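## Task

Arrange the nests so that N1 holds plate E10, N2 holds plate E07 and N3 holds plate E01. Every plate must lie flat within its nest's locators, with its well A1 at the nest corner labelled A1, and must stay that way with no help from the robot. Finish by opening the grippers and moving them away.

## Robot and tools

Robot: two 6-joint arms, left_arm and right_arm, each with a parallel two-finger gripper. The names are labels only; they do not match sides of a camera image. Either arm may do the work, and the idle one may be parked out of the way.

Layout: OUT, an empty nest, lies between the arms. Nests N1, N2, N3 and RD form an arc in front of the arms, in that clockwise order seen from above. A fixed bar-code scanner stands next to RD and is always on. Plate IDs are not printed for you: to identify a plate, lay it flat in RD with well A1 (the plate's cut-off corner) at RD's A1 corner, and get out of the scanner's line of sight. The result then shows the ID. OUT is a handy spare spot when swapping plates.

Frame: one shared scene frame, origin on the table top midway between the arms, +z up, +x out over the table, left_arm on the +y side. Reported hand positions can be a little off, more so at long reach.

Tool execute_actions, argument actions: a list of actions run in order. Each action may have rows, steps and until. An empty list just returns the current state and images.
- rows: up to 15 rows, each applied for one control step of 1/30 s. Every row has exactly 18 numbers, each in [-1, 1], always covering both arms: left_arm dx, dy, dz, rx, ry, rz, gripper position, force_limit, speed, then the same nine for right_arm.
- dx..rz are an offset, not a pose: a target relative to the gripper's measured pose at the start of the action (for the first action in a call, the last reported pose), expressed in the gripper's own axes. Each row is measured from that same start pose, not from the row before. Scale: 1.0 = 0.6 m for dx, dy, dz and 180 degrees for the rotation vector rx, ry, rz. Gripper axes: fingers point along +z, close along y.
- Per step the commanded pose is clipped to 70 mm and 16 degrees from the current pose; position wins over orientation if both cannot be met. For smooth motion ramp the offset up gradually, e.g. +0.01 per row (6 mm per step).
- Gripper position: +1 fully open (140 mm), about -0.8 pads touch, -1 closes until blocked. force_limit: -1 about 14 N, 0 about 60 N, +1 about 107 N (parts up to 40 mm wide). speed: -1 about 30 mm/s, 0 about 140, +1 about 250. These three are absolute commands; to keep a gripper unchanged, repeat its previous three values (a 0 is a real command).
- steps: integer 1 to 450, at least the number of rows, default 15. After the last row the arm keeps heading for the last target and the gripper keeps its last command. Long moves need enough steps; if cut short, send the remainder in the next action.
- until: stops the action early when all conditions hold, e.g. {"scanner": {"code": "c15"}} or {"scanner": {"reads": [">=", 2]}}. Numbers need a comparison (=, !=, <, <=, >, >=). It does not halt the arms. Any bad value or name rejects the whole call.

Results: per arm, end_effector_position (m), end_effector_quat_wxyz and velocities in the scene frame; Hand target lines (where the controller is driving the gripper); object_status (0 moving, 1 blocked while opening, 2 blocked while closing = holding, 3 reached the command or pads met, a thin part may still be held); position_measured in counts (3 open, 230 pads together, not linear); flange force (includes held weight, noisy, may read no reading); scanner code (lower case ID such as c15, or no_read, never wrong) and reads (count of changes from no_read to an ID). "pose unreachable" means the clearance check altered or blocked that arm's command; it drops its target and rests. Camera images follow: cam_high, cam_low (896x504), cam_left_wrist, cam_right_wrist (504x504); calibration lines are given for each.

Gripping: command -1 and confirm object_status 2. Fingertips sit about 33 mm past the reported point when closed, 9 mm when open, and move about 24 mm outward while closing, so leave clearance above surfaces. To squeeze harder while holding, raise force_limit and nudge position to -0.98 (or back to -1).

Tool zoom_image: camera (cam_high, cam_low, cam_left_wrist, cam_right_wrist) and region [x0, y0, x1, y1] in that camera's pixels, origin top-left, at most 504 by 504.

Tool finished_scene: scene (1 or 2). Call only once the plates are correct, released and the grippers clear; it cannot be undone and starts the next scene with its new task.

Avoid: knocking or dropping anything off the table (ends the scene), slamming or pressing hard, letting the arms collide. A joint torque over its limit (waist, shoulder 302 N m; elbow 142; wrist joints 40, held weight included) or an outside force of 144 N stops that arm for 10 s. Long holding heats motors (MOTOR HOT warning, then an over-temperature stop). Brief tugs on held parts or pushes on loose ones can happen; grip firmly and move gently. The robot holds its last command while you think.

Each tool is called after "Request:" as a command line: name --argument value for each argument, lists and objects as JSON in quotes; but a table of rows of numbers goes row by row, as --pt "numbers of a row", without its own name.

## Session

Request:
execute_actions --actions '[]'

Scene clock: 0.00 s.
left_arm: end_effector_position=(+0.1413, +0.0666, +0.2907) position_measured=3 object_status=3 end_effector_quat_wxyz=(+0.670, -0.220, -0.709, +0.017) end_effector_velocity=(-0.000, +0.000, +0.000) end_effector_angular_velocity=(+0.000, -0.000, -0.000) | right_arm: end_effector_position=(+0.2244, -0.7076, +0.1508) position_measured=3 object_status=3 end_effector_quat_wxyz=(-0.218, +0.144, +0.941, -0.214) end_effector_velocity=(-0.001, +0.001, -0.000) end_effector_angular_velocity=(+0.002, +0.002, +0.001)
Joint positions: left_arm=[-1.015  0.729  1.389 -0.94   2.2    4.272] | right_arm=[ 0.218 -0.095  2.338 -0.246  1.477 -0.977]
Joint velocities: left_arm=[ 0.    -0.001  0.001  0.001  0.     0.   ] | right_arm=[ 0.001 -0.     0.001  0.002  0.001 -0.001]
Flange force (N, the push that the arm receives, along the gripper's own x y z axes): no reading
Hand target (left_arm): +0.141, +0.067, +0.291; +0.670, -0.220, -0.709, +0.017
Hand target (right_arm): +0.224, -0.708, +0.151; -0.218, +0.144, +0.941, -0.214
scanner: code=no_read reads=0
camera_calibration (this result's frames):
cam_left_wrist: T_world_to_cam=[[0.219162, 0.965793, -0.138604, -0.0457802], [0.362069, -0.212418, -0.907626, 0.243283], [-0.906021, 0.148733, -0.396238, 0.429541], [0, 0, 0, 1]] pos_world=[0.311121, 0.0320051, 0.384665]
cam_right_wrist: T_world_to_cam=[[0.276239, 0.815447, -0.508663, 0.596201], [0.955055, -0.292122, 0.0503553, -0.426872], [-0.10753, -0.499711, -0.859492, -0.0176362], [0, 0, 0, 1]] pos_world=[0.241096, -0.619682, 0.309603]

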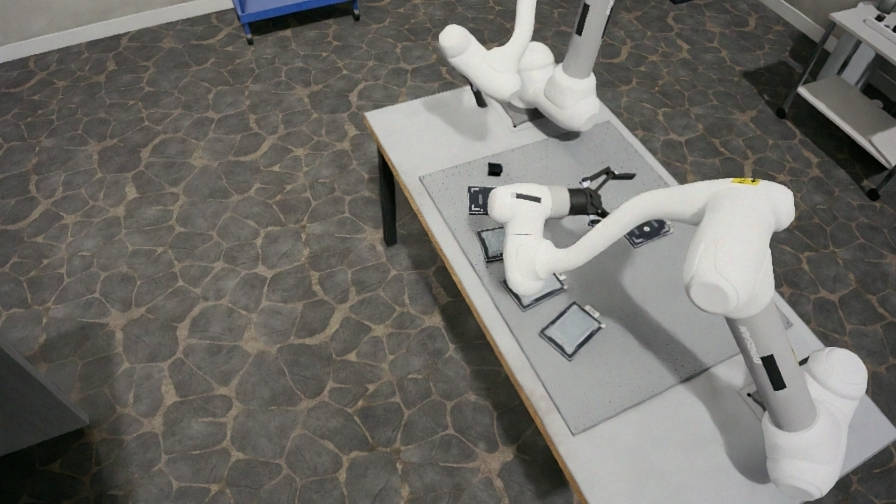

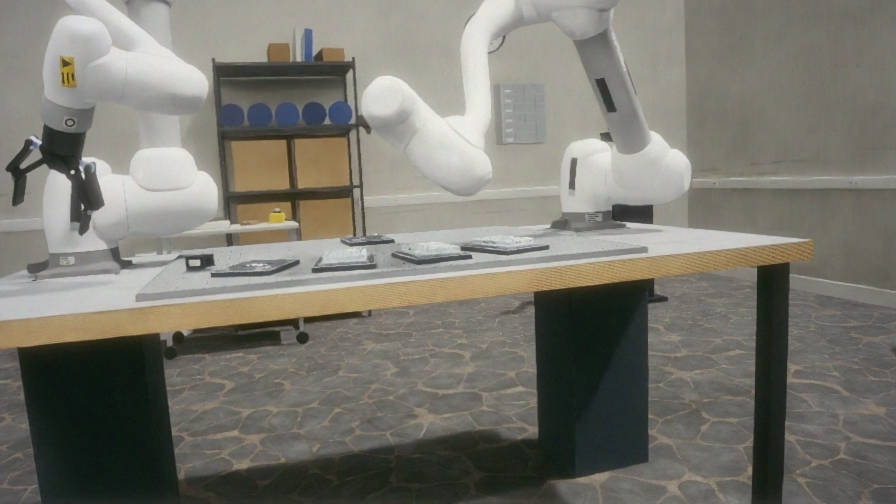

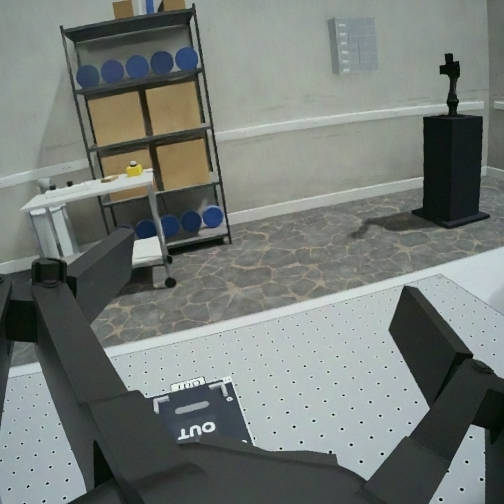

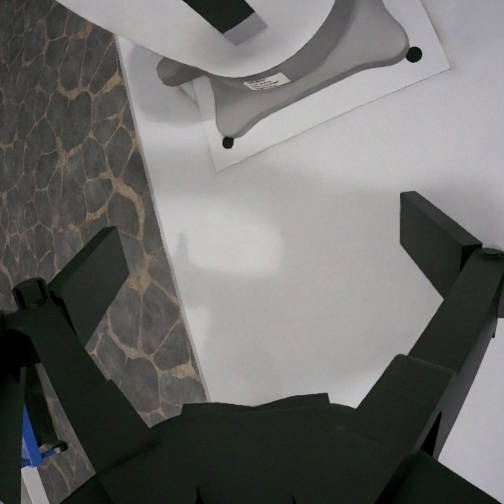

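Request:
execute_actions --actions '[{"rows":[[0.053,-0.007,-0.454,-0.012,-0.4734,-0.1554,1,0,0,0,0,0,0,0,0,1,0,0]],"steps":70}]'

Scene clock: 7.80 s.
left_arm: end_effector_position=(+0.4002, -0.0002, +0.3498) position_measured=3 object_status=3 end_effector_quat_wxyz=(+0.000, +0.000, +1.000, +0.001) end_effector_velocity=(+0.000, -0.000, -0.000) end_effector_angular_velocity=(+0.000, -0.001, -0.000) | right_arm: end_effector_position=(+0.2244, -0.7076, +0.1508) position_measured=3 object_status=3 end_effector_quat_wxyz=(-0.218, +0.144, +0.941, -0.214) end_effector_velocity=(+0.000, +0.000, -0.000) end_effector_angular_velocity=(+0.001, +0.001, -0.000)
Joint positions: left_arm=[-1.059  0.468  1.144  0.001  1.531  3.677] | right_arm=[ 0.218 -0.095  2.338 -0.246  1.477 -0.977]
Joint velocities: left_arm=[-0.  0. -0.  0. -0.  0.] | right_arm=[ 0.     0.002 -0.001  0.001 -0.001  0.   ]
Flange force (N, the push that the arm receives, along the gripper's own x y z axes): left_arm=[-4.4 -15.2 -8.4] | right_arm=[-2.8 -2.4 -2.4]
Hand target (left_arm): +0.400, -0.000, +0.350; +0.000, +0.000, +1.000, +0.001
Hand target (right_arm): +0.224, -0.708, +0.151; -0.218, +0.144, +0.941, -0.214
Off the commanded pose (left_arm): 0.000 m, 0 deg.
Off the commanded pose (right_arm): 0.000 m, 0 deg.
scanner: code=no_read reads=0
camera_calibration (this result's frames):
cam_left_wrist: T_world_to_cam=[[-0.190532, 0.979608, -0.0637606, 0.108003], [0.928402, 0.200917, 0.312573, -0.464363], [0.319009, 0.000359589, -0.947752, 0.400097], [0, 0, 0, 1]] pos_world=[0.324059, -0.0126463, 0.531226]
cam_right_wrist: T_world_to_cam=[[0.276239, 0.815447, -0.508664, 0.596201], [0.955055, -0.292122, 0.050355, -0.426872], [-0.10753, -0.499711, -0.859492, -0.0176362], [0, 0, 0, 1]] pos_world=[0.241096, -0.619682, 0.309603]

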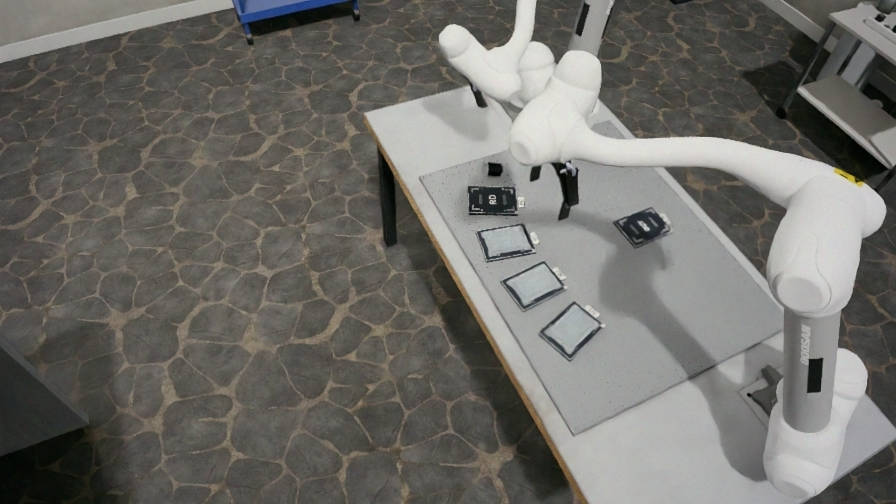

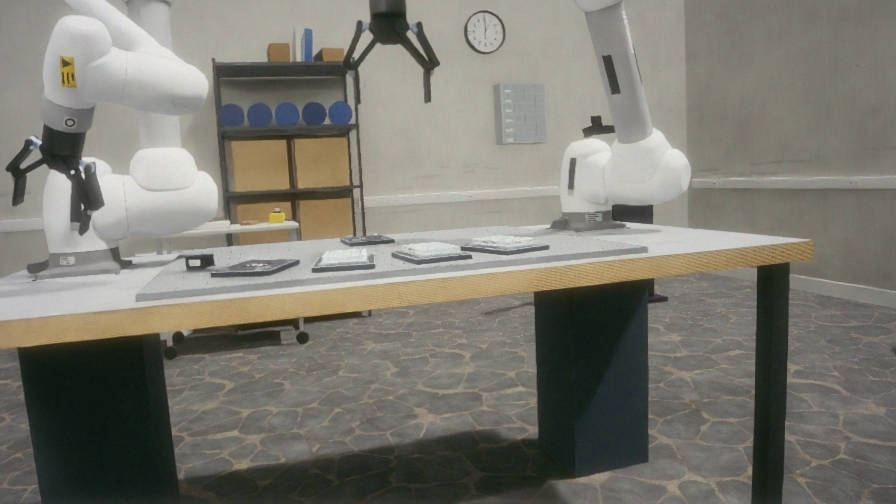

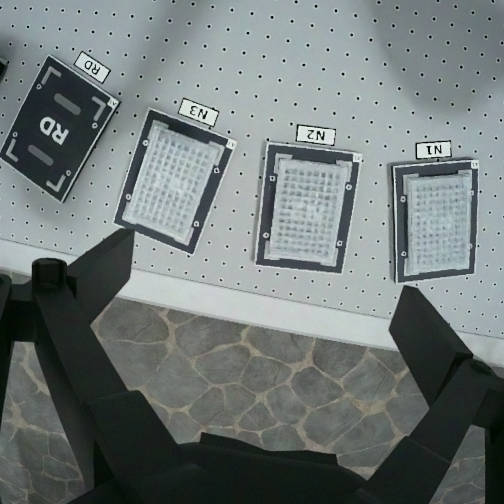

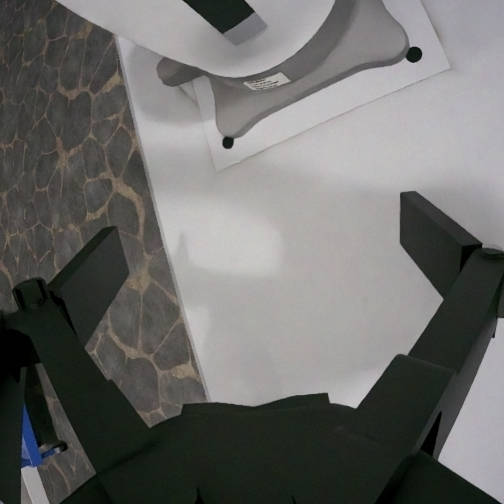

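Request:
zoom_image --camera "cam_left_wrist" --region '[0, 40, 252, 292]'

Request:
zoom_image --camera "cam_left_wrist" --region '[250, 80, 502, 332]'

Region (0, 40, 252, 292) of cam_left_wrist's 504x504 image, scaled by 2.000, with more detail than that image has.

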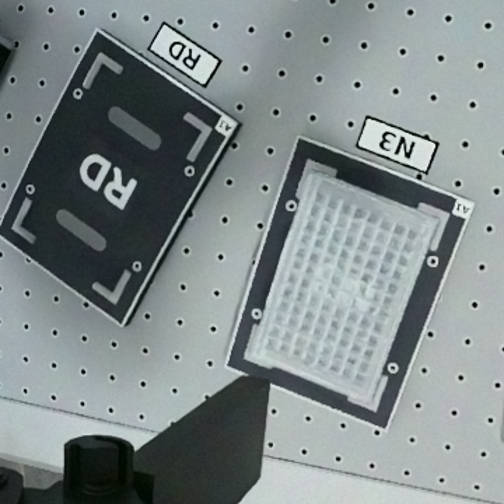

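Region (250, 80, 502, 332) of cam_left_wrist's 504x504 image, scaled by 2.000, with more detail than that image has.

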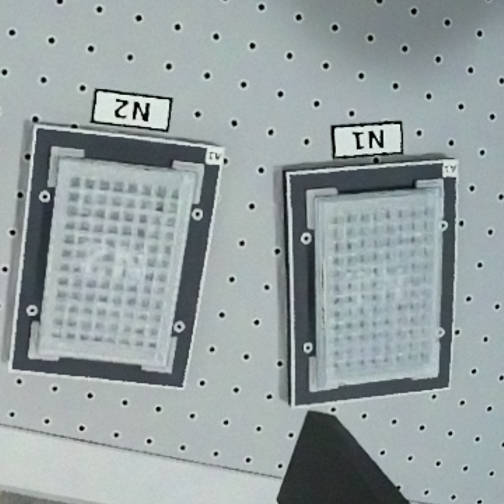

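Request:
execute_actions --actions '[{"rows":[[-0.0317,-0.2117,0.4163,0,0,0.0556,0.4,0,-0.5,0,0,0,0,0,0,1,0,0]],"steps":42}]'

Request:
zoom_image --camera "cam_left_wrist" --region '[350, 80, 504, 300]'

Scene clock: 22.93 s.
left_arm: end_effector_position=(+0.4196, -0.1268, +0.0996) position_measured=78 object_status=3 end_effector_quat_wxyz=(+0.000, +0.087, +0.996, +0.001) end_effector_velocity=(-0.000, +0.000, +0.000) end_effector_angular_velocity=(+0.000, -0.000, -0.000) | right_arm: end_effector_position=(+0.2244, -0.7076, +0.1508) position_measured=3 object_status=3 end_effector_quat_wxyz=(-0.218, +0.144, +0.941, -0.214) end_effector_velocity=(+0.000, -0.000, +0.000) end_effector_angular_velocity=(-0.000, -0.000, -0.000)
Joint positions: left_arm=[-1.109  0.755  1.129  0.001  1.26   3.801] | right_arm=[ 0.218 -0.095  2.338 -0.246  1.477 -0.977]
Joint velocities: left_arm=[-0. -0.  0.  0.  0. -0.] | right_arm=[-0.001  0.    -0.    -0.    -0.    -0.   ]
Flange force (N, the push that the arm receives, along the gripper's own x y z axes): left_arm=[-5.4 -7.7 -2.2] | right_arm=[0.3 -3.1 -4.3]
Hand target (left_arm): +0.420, -0.127, +0.100; -0.000, +0.087, +0.996, +0.001
Hand target (right_arm): +0.224, -0.708, +0.151; -0.218, +0.144, +0.941, -0.214
Off the commanded pose (left_arm): 0.000 m, 0 deg.
Off the commanded pose (right_arm): 0.000 m, 0 deg.
scanner: code=no_read reads=0
camera_calibration (this result's frames):
cam_left_wrist: T_world_to_cam=[[-0.017611, 0.997816, -0.063663, 0.149458], [0.949303, 0.0366749, 0.312217, -0.408309], [0.31387, -0.054937, -0.947875, 0.152043], [0, 0, 0, 1]] pos_world=[0.34252, -0.125804, 0.281113]
cam_right_wrist: T_world_to_cam=[[0.276239, 0.815447, -0.508664, 0.596201], [0.955055, -0.292122, 0.0503552, -0.426872], [-0.10753, -0.499712, -0.859492, -0.0176363], [0, 0, 0, 1]] pos_world=[0.241096, -0.619682, 0.309603]

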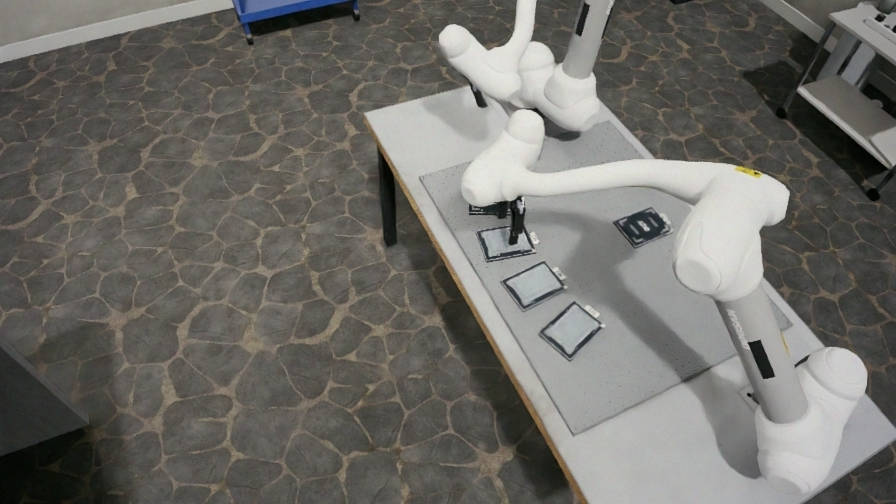

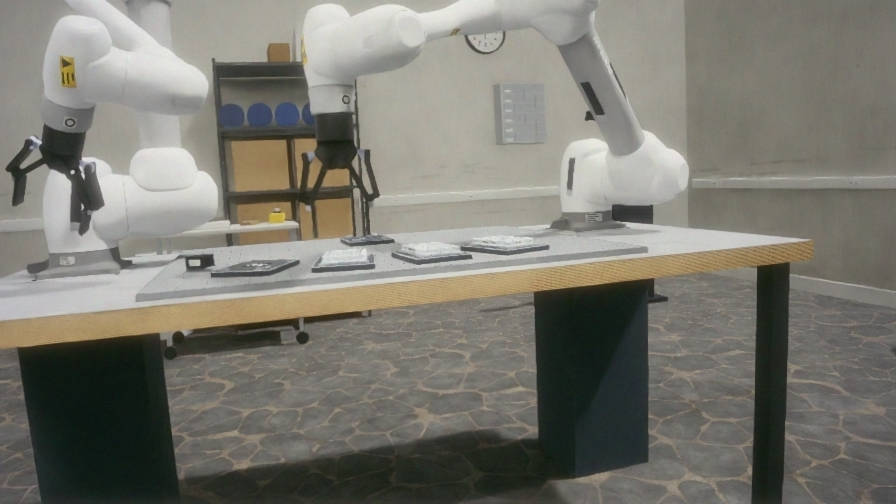

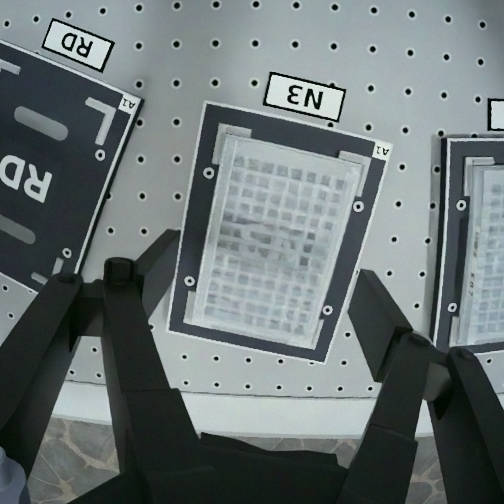

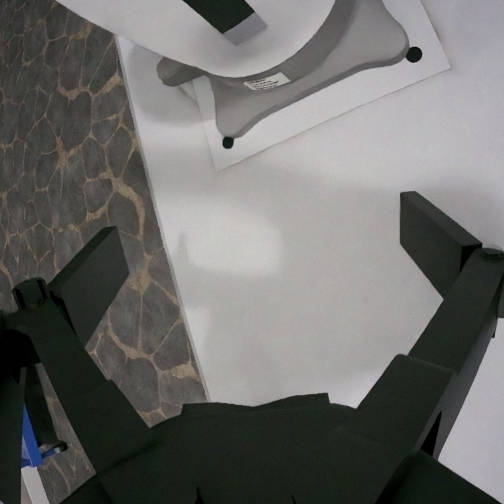

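Region (350, 80, 504, 300) of cam_left_wrist's 504x504 image, scaled by 2.291, with more detail than that image has; it fills the left 353 columns of this view, and the rest is white.

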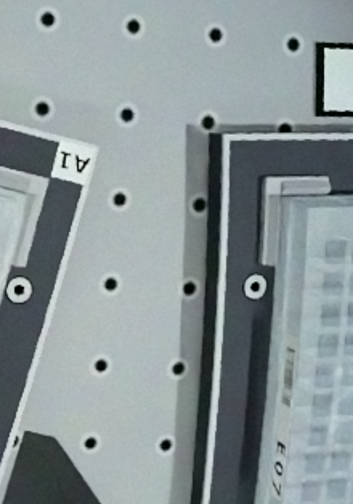

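Request:
zoom_image --camera "cam_left_wrist" --region '[424, 230, 504, 340]'

Request:
zoom_image --camera "cam_left_wrist" --region '[140, 80, 440, 380]'

Region (424, 230, 504, 340) of cam_left_wrist's 504x504 image, scaled by 4.582, with more detail than that image has; it fills the left 367 columns of this view, and the rest is white.

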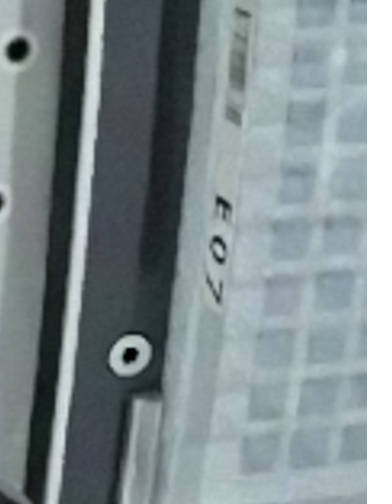

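Region (140, 80, 440, 380) of cam_left_wrist's 504x504 image, scaled by 1.680, with more detail than that image has.

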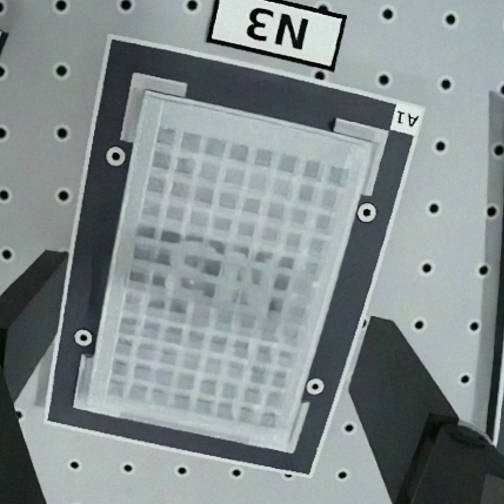

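Request:
execute_actions --actions '[{"rows":[[-0.002,0.003,0.03,0,0,0,0.4,0,-0.5,0,0,0,0,0,0,1,0,0],[-0.002,0.003,0.069,0,0,0,0.4,0,-0.5,0,0,0,0,0,0,1,0,0]],"steps":22}]'

Request:
zoom_image --camera "cam_left_wrist" --region '[140, 80, 440, 420]'

Request:
zoom_image --camera "cam_low" --region '[285, 200, 405, 280]'

Scene clock: 32.90 s.
left_arm: end_effector_position=(+0.4211, -0.1252, +0.0582) position_measured=78 object_status=3 end_effector_quat_wxyz=(+0.000, +0.087, +0.996, +0.001) end_effector_velocity=(+0.000, -0.001, +0.002) end_effector_angular_velocity=(-0.002, -0.001, -0.000) | right_arm: end_effector_position=(+0.2244, -0.7076, +0.1508) position_measured=3 object_status=3 end_effector_quat_wxyz=(-0.218, +0.144, +0.941, -0.214) end_effector_velocity=(+0.000, +0.000, +0.000) end_effector_angular_velocity=(-0.000, -0.002, -0.000)
Joint positions: left_arm=[-1.107  0.778  1.165  0.001  1.2    3.803] | right_arm=[ 0.218 -0.095  2.338 -0.246  1.477 -0.977]
Joint velocities: left_arm=[-0.    -0.001 -0.001  0.    -0.     0.   ] | right_arm=[ 0.    -0.001 -0.    -0.    -0.     0.001]
Flange force (N, the push that the arm receives, along the gripper's own x y z axes): left_arm=[-9.1 -9.2 -0.9] | right_arm=[-0.8 -2.5 -2.7]
Hand target (left_arm): +0.421, -0.125, +0.058; +0.000, +0.087, +0.996, +0.001
Hand target (right_arm): +0.224, -0.708, +0.151; -0.218, +0.144, +0.941, -0.214
Off the commanded pose (left_arm): 0.000 m, 0 deg.
Off the commanded pose (right_arm): 0.000 m, 0 deg.
scanner: code=no_read reads=0
camera_calibration (this result's frames):
cam_left_wrist: T_world_to_cam=[[-0.0176468, 0.997815, -0.0636662, 0.145241], [0.949295, 0.0367112, 0.312236, -0.396908], [0.313891, -0.054928, -0.947869, 0.112392], [0, 0, 0, 1]] pos_world=[0.344067, -0.124179, 0.239709]
cam_right_wrist: T_world_to_cam=[[0.276239, 0.815447, -0.508664, 0.596201], [0.955055, -0.292122, 0.0503552, -0.426872], [-0.10753, -0.499712, -0.859491, -0.0176364], [0, 0, 0, 1]] pos_world=[0.241096, -0.619682, 0.309603]

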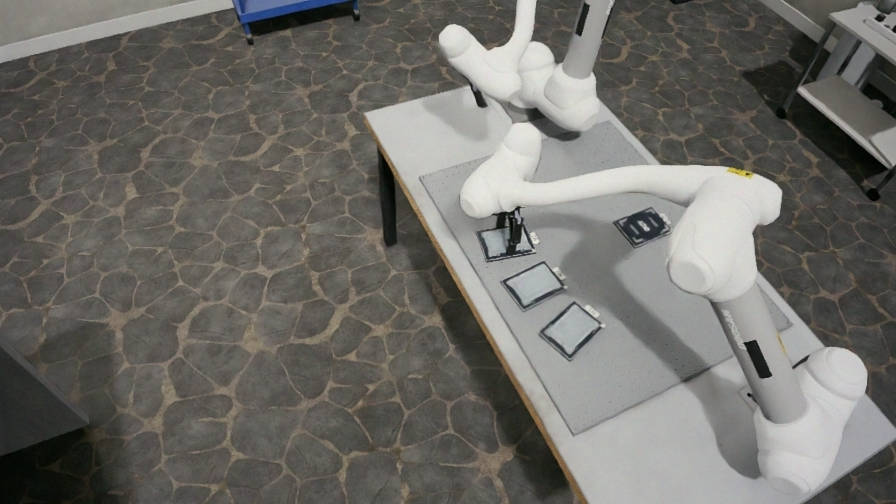

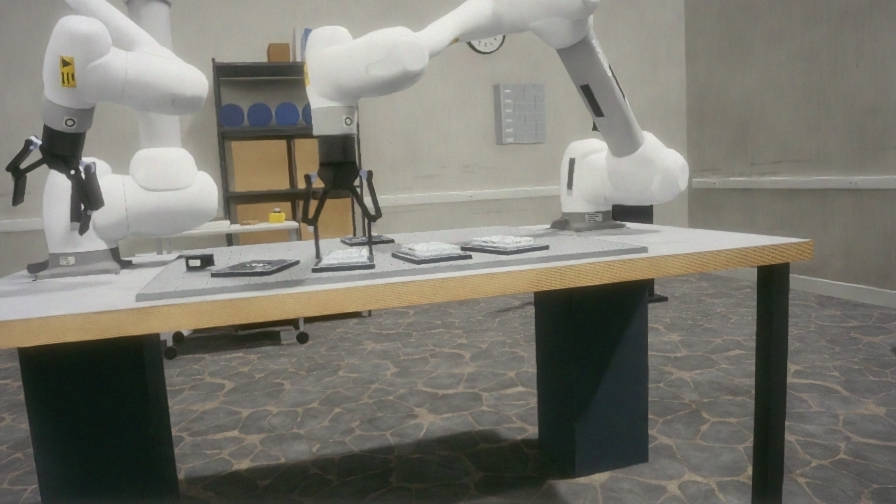

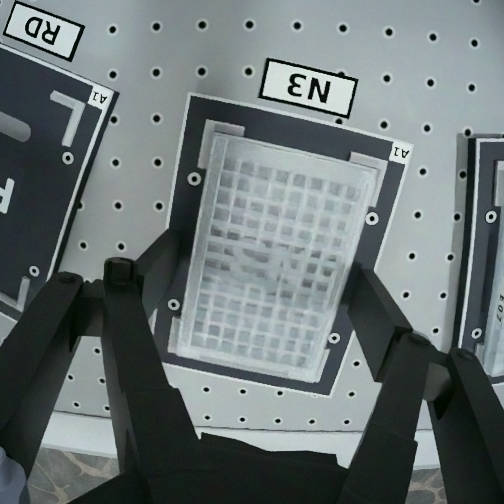

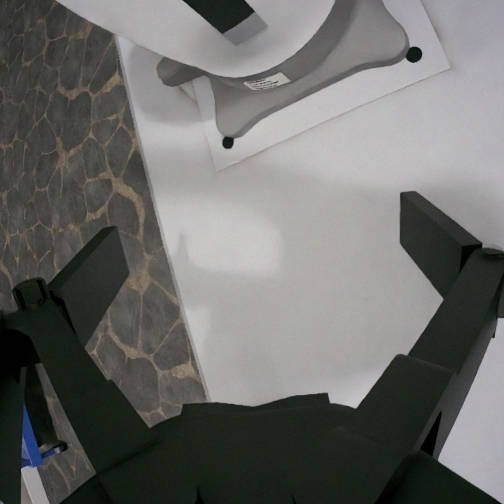

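Region (140, 80, 440, 420) of cam_left_wrist's 504x504 image, scaled by 1.482, with more detail than that image has; it fills the left 445 columns of this view, and the rest is white.

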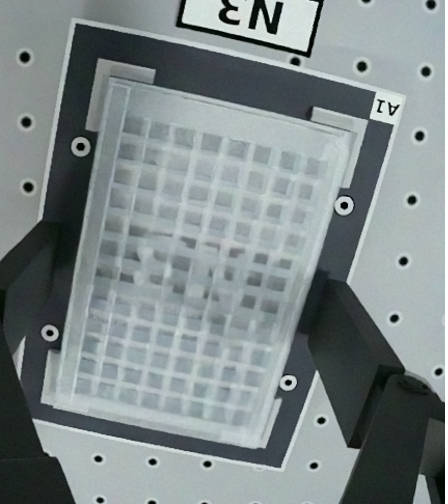

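Region (285, 200, 405, 280) of cam_low's 896x504 image, scaled by 4.200, with more detail than that image has.

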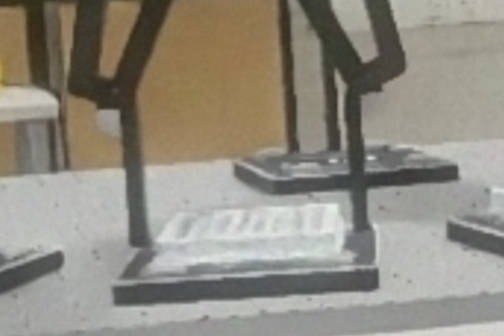

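Request:
execute_actions --actions '[{"rows":[[0,0,0.006,0,0,0,0.4,0,-0.5,0,0,0,0,0,0,1,0,0]],"steps":10},{"rows":[[0,0,0,0,0,0,-1,0,-0.7,0,0,0,0,0,0,1,0,0]],"steps":18},{"rows":[[0,0,-0.01,0,0,0,-1,0,-0.7,0,0,0,0,0,0,1,0,0],[0,0,-0.02,0,0,0,-1,0,-0.7,0,0,0,0,0,0,1,0,0],[0,0,-0.035,0,0,0,-1,0,-0.7,0,0,0,0,0,0,1,0,0],[0,0,-0.05,0,0,0,-1,0,-0.7,0,0,0,0,0,0,1,0,0],[0,0,-0.075,0,0,0,-1,0,-0.7,0,0,0,0,0,0,1,0,0]],"steps":22},{"rows":[[0,-0.01,0,0,0,0.002,-1,0,-0.7,0,0,0,0,0,0,1,0,0],[0.002,-0.025,0,0,0,0.006,-1,0,-0.7,0,0,0,0,0,0,1,0,0],[0.003,-0.045,0,0,0,0.01,-1,0,-0.7,0,0,0,0,0,0,1,0,0],[0.005,-0.07,0,0,0,0.016,-1,0,-0.7,0,0,0,0,0,0,1,0,0],[0.007,-0.1,0,0,0,0.022,-1,0,-0.7,0,0,0,0,0,0,1,0,0],[0.009,-0.13,0,0,0,0.029,-1,0,-0.7,0,0,0,0,0,0,1,0,0],[0.012,-0.16,0,0,0,0.036,-1,0,-0.7,0,0,0,0,0,0,1,0,0],[0.014,-0.19,0,0,0,0.042,-1,0,-0.7,0,0,0,0,0,0,1,0,0],[0.016,-0.22,0,0,0,0.049,-1,0,-0.7,0,0,0,0,0,0,1,0,0],[0.018,-0.25,0,0,0,0.056,-1,0,-0.7,0,0,0,0,0,0,1,0,0],[0.02,-0.28,0,0,0,0.062,-1,0,-0.7,0,0,0,0,0,0,1,0,0],[0.0218,-0.2997,0,0,0,0.0667,-1,0,-0.7,0,0,0,0,0,0,1,0,0]],"steps":38}]'

Request:
zoom_image --camera "cam_left_wrist" --region '[140, 80, 440, 380]'

Scene clock: 49.07 s.
left_arm: end_effector_position=(+0.3769, -0.2998, +0.0992) position_measured=106 object_status=2 end_effector_quat_wxyz=(-0.000, +0.191, +0.982, +0.001) end_effector_velocity=(-0.000, -0.000, +0.000) end_effector_angular_velocity=(-0.001, -0.000, -0.000) | right_arm: end_effector_position=(+0.2244, -0.7076, +0.1508) position_measured=3 object_status=3 end_effector_quat_wxyz=(-0.218, +0.144, +0.941, -0.214) end_effector_velocity=(+0.001, -0.000, +0.000) end_effector_angular_velocity=(+0.001, -0.002, -0.000)
Joint positions: left_arm=[-1.218  1.04   0.593  0.001  1.511  3.903] | right_arm=[ 0.218 -0.095  2.338 -0.246  1.477 -0.977]
Joint velocities: left_arm=[-0.    -0.    -0.001  0.    -0.     0.   ] | right_arm=[-0.001 -0.001 -0.    -0.001 -0.001 -0.001]
Flange force (N, the push that the arm receives, along the gripper's own x y z axes): left_arm=no reading | right_arm=[-3.7 -2.3 -2.0]
Flange force at the end of the 1st action (N, along the gripper's axes at the end of the call): left_arm=[-8.3 -6.3 -3.9] | right_arm=[-1.5 -2.5 -3.3]
Flange force at the end of the 2nd action (N, along the gripper's axes at the end of the call): left_arm=[-0.4 2.4 -34.4] | right_arm=[-2.5 -3.4 -3.2]
Flange force at the end of the 3rd action (N, along the gripper's axes at the end of the call): left_arm=[-10.6 -9.9 -3.3] | right_arm=[-0.7 -1.7 -3.7]
Hand target (left_arm): +0.377, -0.300, +0.099; -0.000, +0.191, +0.982, +0.001
Hand target (right_arm): +0.224, -0.708, +0.151; -0.218, +0.144, +0.941, -0.214
Off the commanded pose (left_arm): 0.000 m, 0 deg.
Off the commanded pose (right_arm): 0.000 m, 0 deg.
scanner: code=no_read reads=0
camera_calibration (this result's frames):
cam_left_wrist: T_world_to_cam=[[0.190427, 0.979634, -0.0636814, 0.237474], [0.936333, -0.161752, 0.311635, -0.415891], [0.294988, -0.118971, -0.948066, 0.143451], [0, 0, 0, 1]] pos_world=[0.301875, -0.282843, 0.28073]
cam_right_wrist: T_world_to_cam=[[0.276239, 0.815447, -0.508664, 0.596201], [0.955055, -0.292122, 0.0503554, -0.426873], [-0.10753, -0.499712, -0.859492, -0.0176364], [0, 0, 0, 1]] pos_world=[0.241096, -0.619682, 0.309603]

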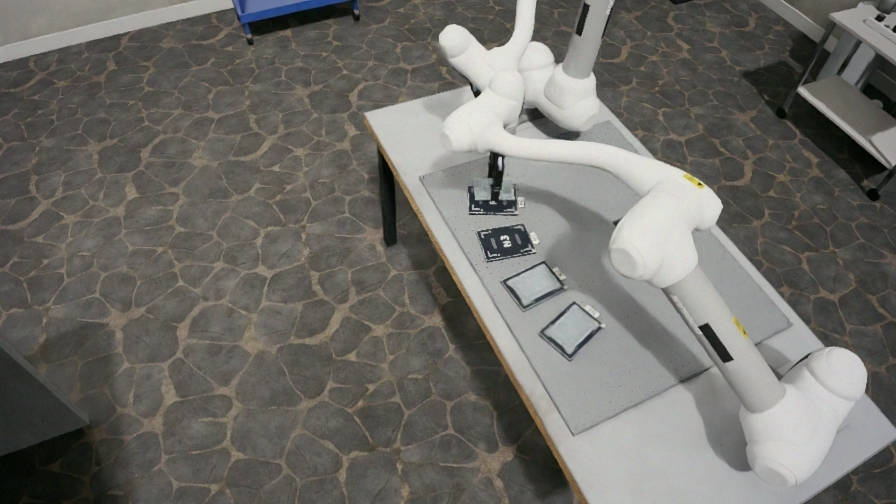

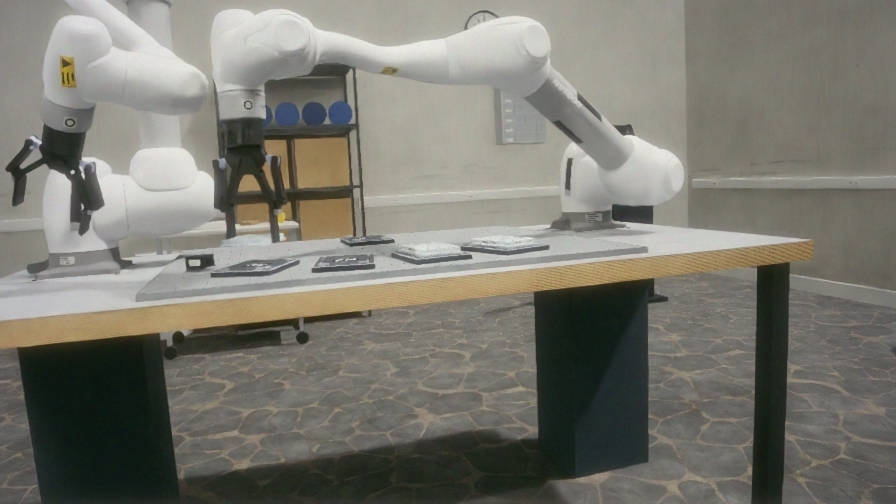

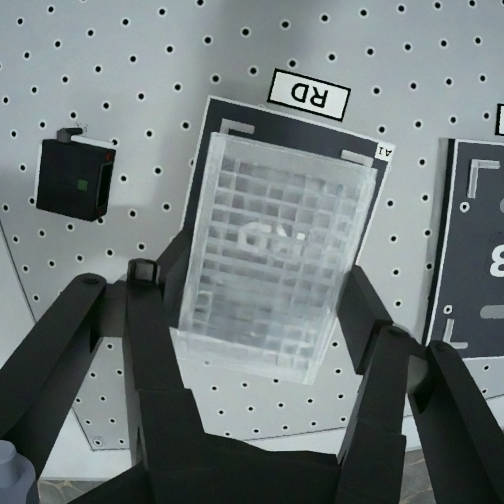

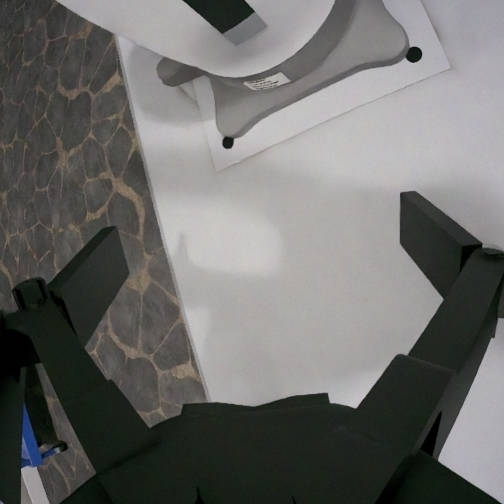

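Region (140, 80, 440, 380) of cam_left_wrist's 504x504 image, scaled by 1.680, with more detail than that image has.

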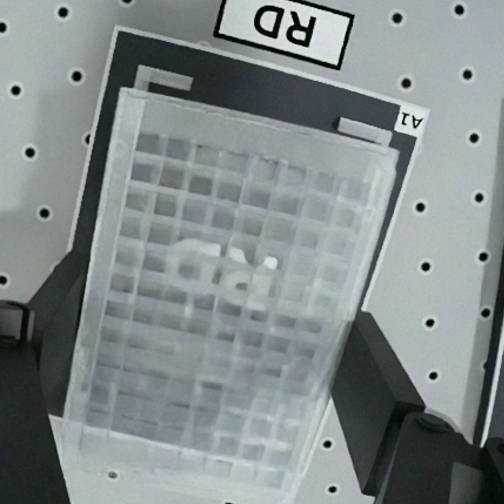

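Request:
execute_actions --actions '[{"rows":[[0.001,0.002,0.01,0,0,0.004,-1,0,-0.7,0,0,0,0,0,0,1,0,0],[0.001,0.002,0.02,0,0,0.008,-1,0,-0.7,0,0,0,0,0,0,1,0,0],[0.001,0.002,0.035,0,0,0.012,-1,0,-0.7,0,0,0,0,0,0,1,0,0],[0.001,0.002,0.057,0,0,0.012,-1,0,-0.7,0,0,0,0,0,0,1,0,0]],"steps":22}]'

Request:
zoom_image --camera "cam_left_wrist" --region '[140, 80, 440, 420]'

Scene clock: 55.17 s.
left_arm: end_effector_position=(+0.3769, -0.2985, +0.0650) position_measured=106 object_status=2 end_effector_quat_wxyz=(-0.000, +0.210, +0.978, +0.001) end_effector_velocity=(+0.000, +0.000, -0.000) end_effector_angular_velocity=(+0.001, -0.000, +0.000) | right_arm: end_effector_position=(+0.2244, -0.7076, +0.1508) position_measured=3 object_status=3 end_effector_quat_wxyz=(-0.218, +0.144, +0.941, -0.214) end_effector_velocity=(+0.000, +0.000, -0.000) end_effector_angular_velocity=(+0.000, +0.001, -0.001)
Joint positions: left_arm=[-1.217  1.045  0.644  0.001  1.454  3.941] | right_arm=[ 0.218 -0.095  2.338 -0.246  1.477 -0.977]
Joint velocities: left_arm=[ 0.  0.  0.  0. -0. -0.] | right_arm=[ 0.     0.001 -0.     0.001  0.     0.   ]
Flange force (N, the push that the arm receives, along the gripper's own x y z axes): left_arm=[-22.4 -20.3 -4.4] | right_arm=[-1.6 -2.4 -3.7]
Hand target (left_arm): +0.377, -0.298, +0.065; -0.000, +0.210, +0.978, +0.001
Hand target (right_arm): +0.224, -0.708, +0.151; -0.218, +0.144, +0.941, -0.214
Off the commanded pose (left_arm): 0.000 m, 0 deg.
Off the commanded pose (right_arm): 0.000 m, 0 deg.
scanner: code=no_read reads=0
camera_calibration (this result's frames):
cam_left_wrist: T_world_to_cam=[[0.227168, 0.971768, -0.0637232, 0.217777], [0.929609, -0.196883, 0.311552, -0.412892], [0.29021, -0.130012, -0.94809, 0.109736], [0, 0, 0, 1]] pos_world=[0.302509, -0.278653, 0.246555]
cam_right_wrist: T_world_to_cam=[[0.276239, 0.815447, -0.508664, 0.596201], [0.955055, -0.292122, 0.050355, -0.426872], [-0.10753, -0.499712, -0.859492, -0.0176363], [0, 0, 0, 1]] pos_world=[0.241096, -0.619682, 0.309603]

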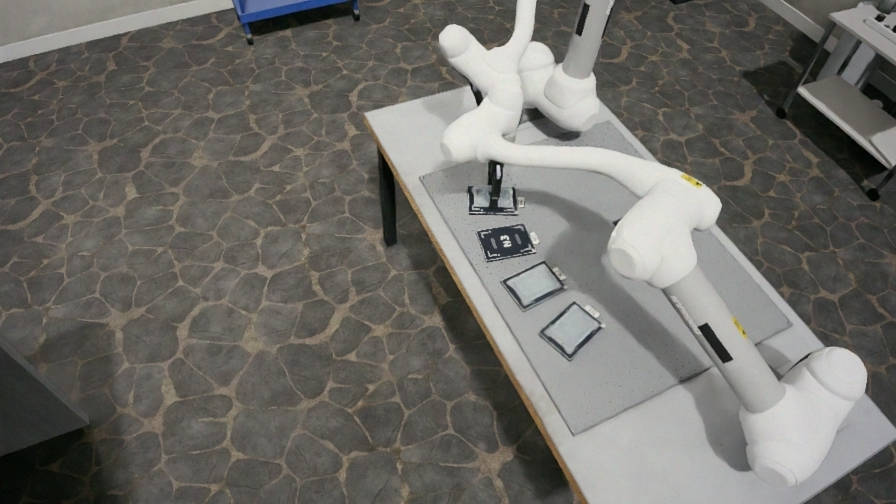

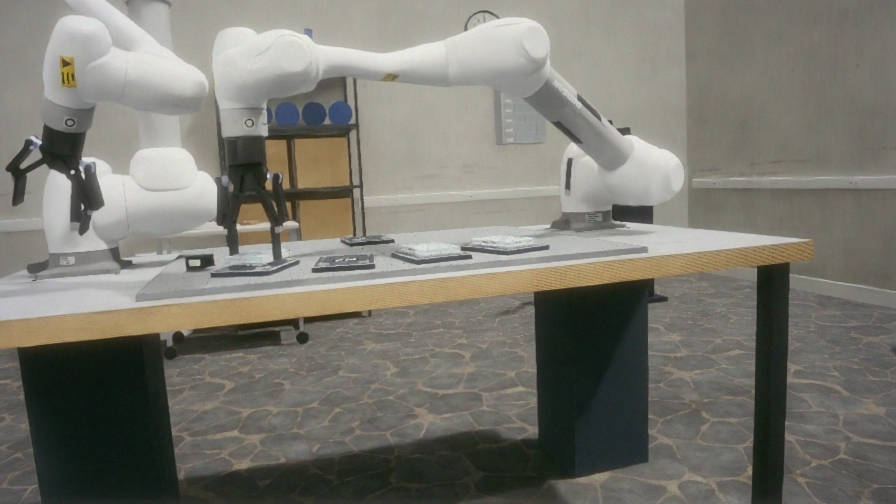

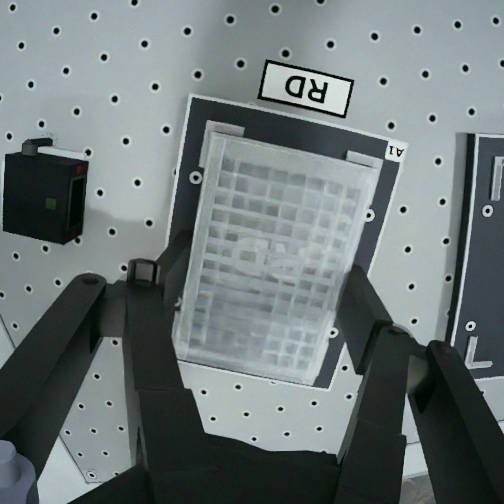

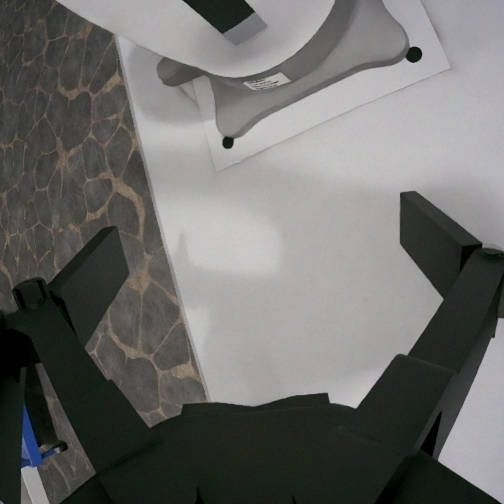

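Region (140, 80, 440, 420) of cam_left_wrist's 504x504 image, scaled by 1.482, with more detail than that image has; it fills the left 445 columns of this view, and the rest is white.

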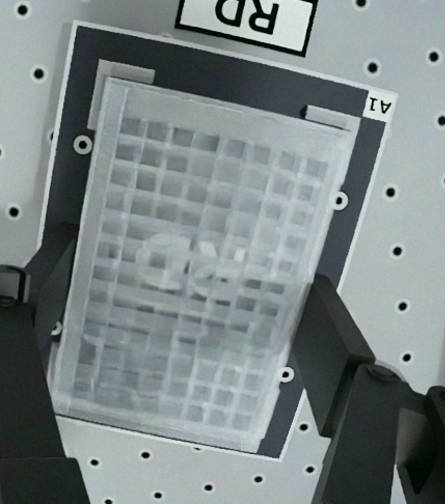

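Request:
execute_actions --actions '[{"rows":[[0,0,0.006,0,0,0,-1,0,-0.7,0,0,0,0,0,0,1,0,0]],"steps":10},{"rows":[[0,0,0.003,0,0,0,-1,0,-0.7,0,0,0,0,0,0,1,0,0]],"steps":9},{"rows":[[0,0,0.003,0,0,0,-1,0,-0.7,0,0,0,0,0,0,1,0,0]],"steps":9},{"rows":[[0,0,0.002,0,0,0,-1,0,-0.7,0,0,0,0,0,0,1,0,0]],"steps":9}]'

Scene clock: 59.50 s.
left_arm: end_effector_position=(+0.3769, -0.2984, +0.0567) position_measured=106 object_status=2 end_effector_quat_wxyz=(-0.000, +0.210, +0.978, +0.001) end_effector_velocity=(-0.000, +0.000, -0.000) end_effector_angular_velocity=(+0.000, +0.000, +0.000) | right_arm: end_effector_position=(+0.2244, -0.7076, +0.1508) position_measured=3 object_status=3 end_effector_quat_wxyz=(-0.218, +0.144, +0.941, -0.214) end_effector_velocity=(-0.001, +0.001, -0.000) end_effector_angular_velocity=(+0.002, +0.002, -0.001)
Joint positions: left_arm=[-1.217  1.048  0.654  0.001  1.442  3.941] | right_arm=[ 0.218 -0.095  2.338 -0.246  1.477 -0.977]
Joint velocities: left_arm=[ 0.    -0.     0.001 -0.    -0.001 -0.   ] | right_arm=[-0.     0.001 -0.     0.003  0.001 -0.001]
Flange force (N, the push that the arm receives, along the gripper's own x y z axes): left_arm=[-14.3 -11.1 -3.0] | right_arm=[-1.1 -3.8 -3.0]
Flange force at the end of the 1st action (N, along the gripper's axes at the end of the call): left_arm=[-18.0 -18.8 -5.4] | right_arm=[-1.2 -3.9 -3.3]
Flange force at the end of the 2nd action (N, along the gripper's axes at the end of the call): left_arm=[-18.1 -15.5 -5.0] | right_arm=[-3.0 -4.2 -2.3]
Flange force at the end of the 3rd action (N, along the gripper's axes at the end of the call): left_arm=[-14.4 -15.0 -4.0] | right_arm=[-3.5 -6.5 -2.9]
Hand target (left_arm): +0.377, -0.298, +0.057; -0.000, +0.210, +0.978, +0.001
Hand target (right_arm): +0.224, -0.708, +0.151; -0.218, +0.144, +0.941, -0.214
Off the commanded pose (left_arm): 0.000 m, 0 deg.
Off the commanded pose (right_arm): 0.000 m, 0 deg.
scanner: code=no_read reads=0
camera_calibration (this result's frames):
cam_left_wrist: T_world_to_cam=[[0.227164, 0.971772, -0.0636898, 0.217215], [0.929589, -0.19688, 0.311613, -0.410343], [0.290278, -0.129993, -0.948072, 0.101834], [0, 0, 0, 1]] pos_world=[0.302546, -0.278634, 0.238249]
cam_right_wrist: T_world_to_cam=[[0.276239, 0.815447, -0.508664, 0.596201], [0.955055, -0.292122, 0.0503553, -0.426872], [-0.10753, -0.499712, -0.859492, -0.0176363], [0, 0, 0, 1]] pos_world=[0.241096, -0.619682, 0.309603]

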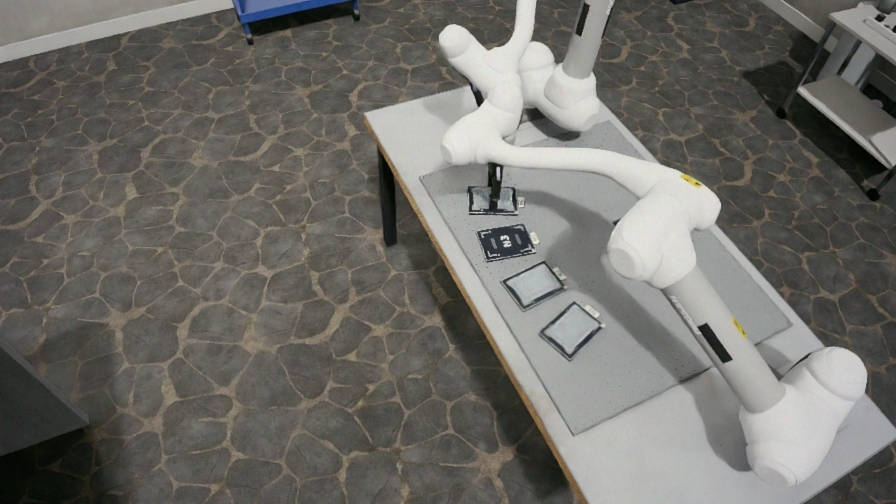

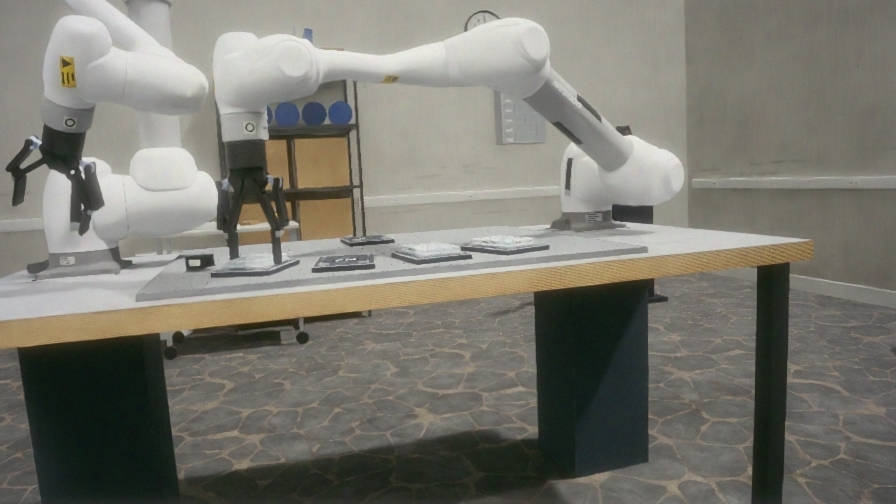

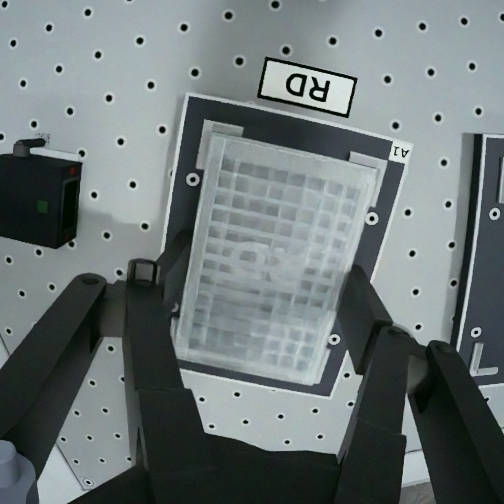

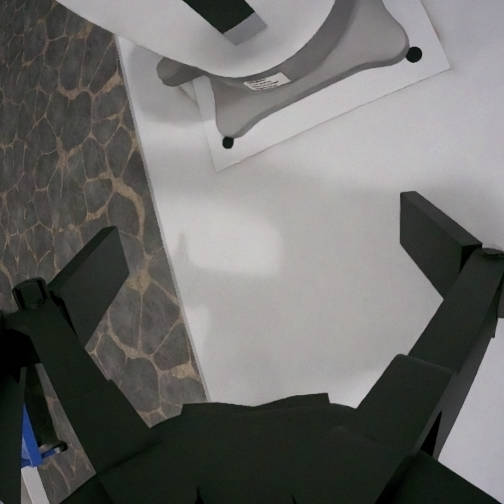

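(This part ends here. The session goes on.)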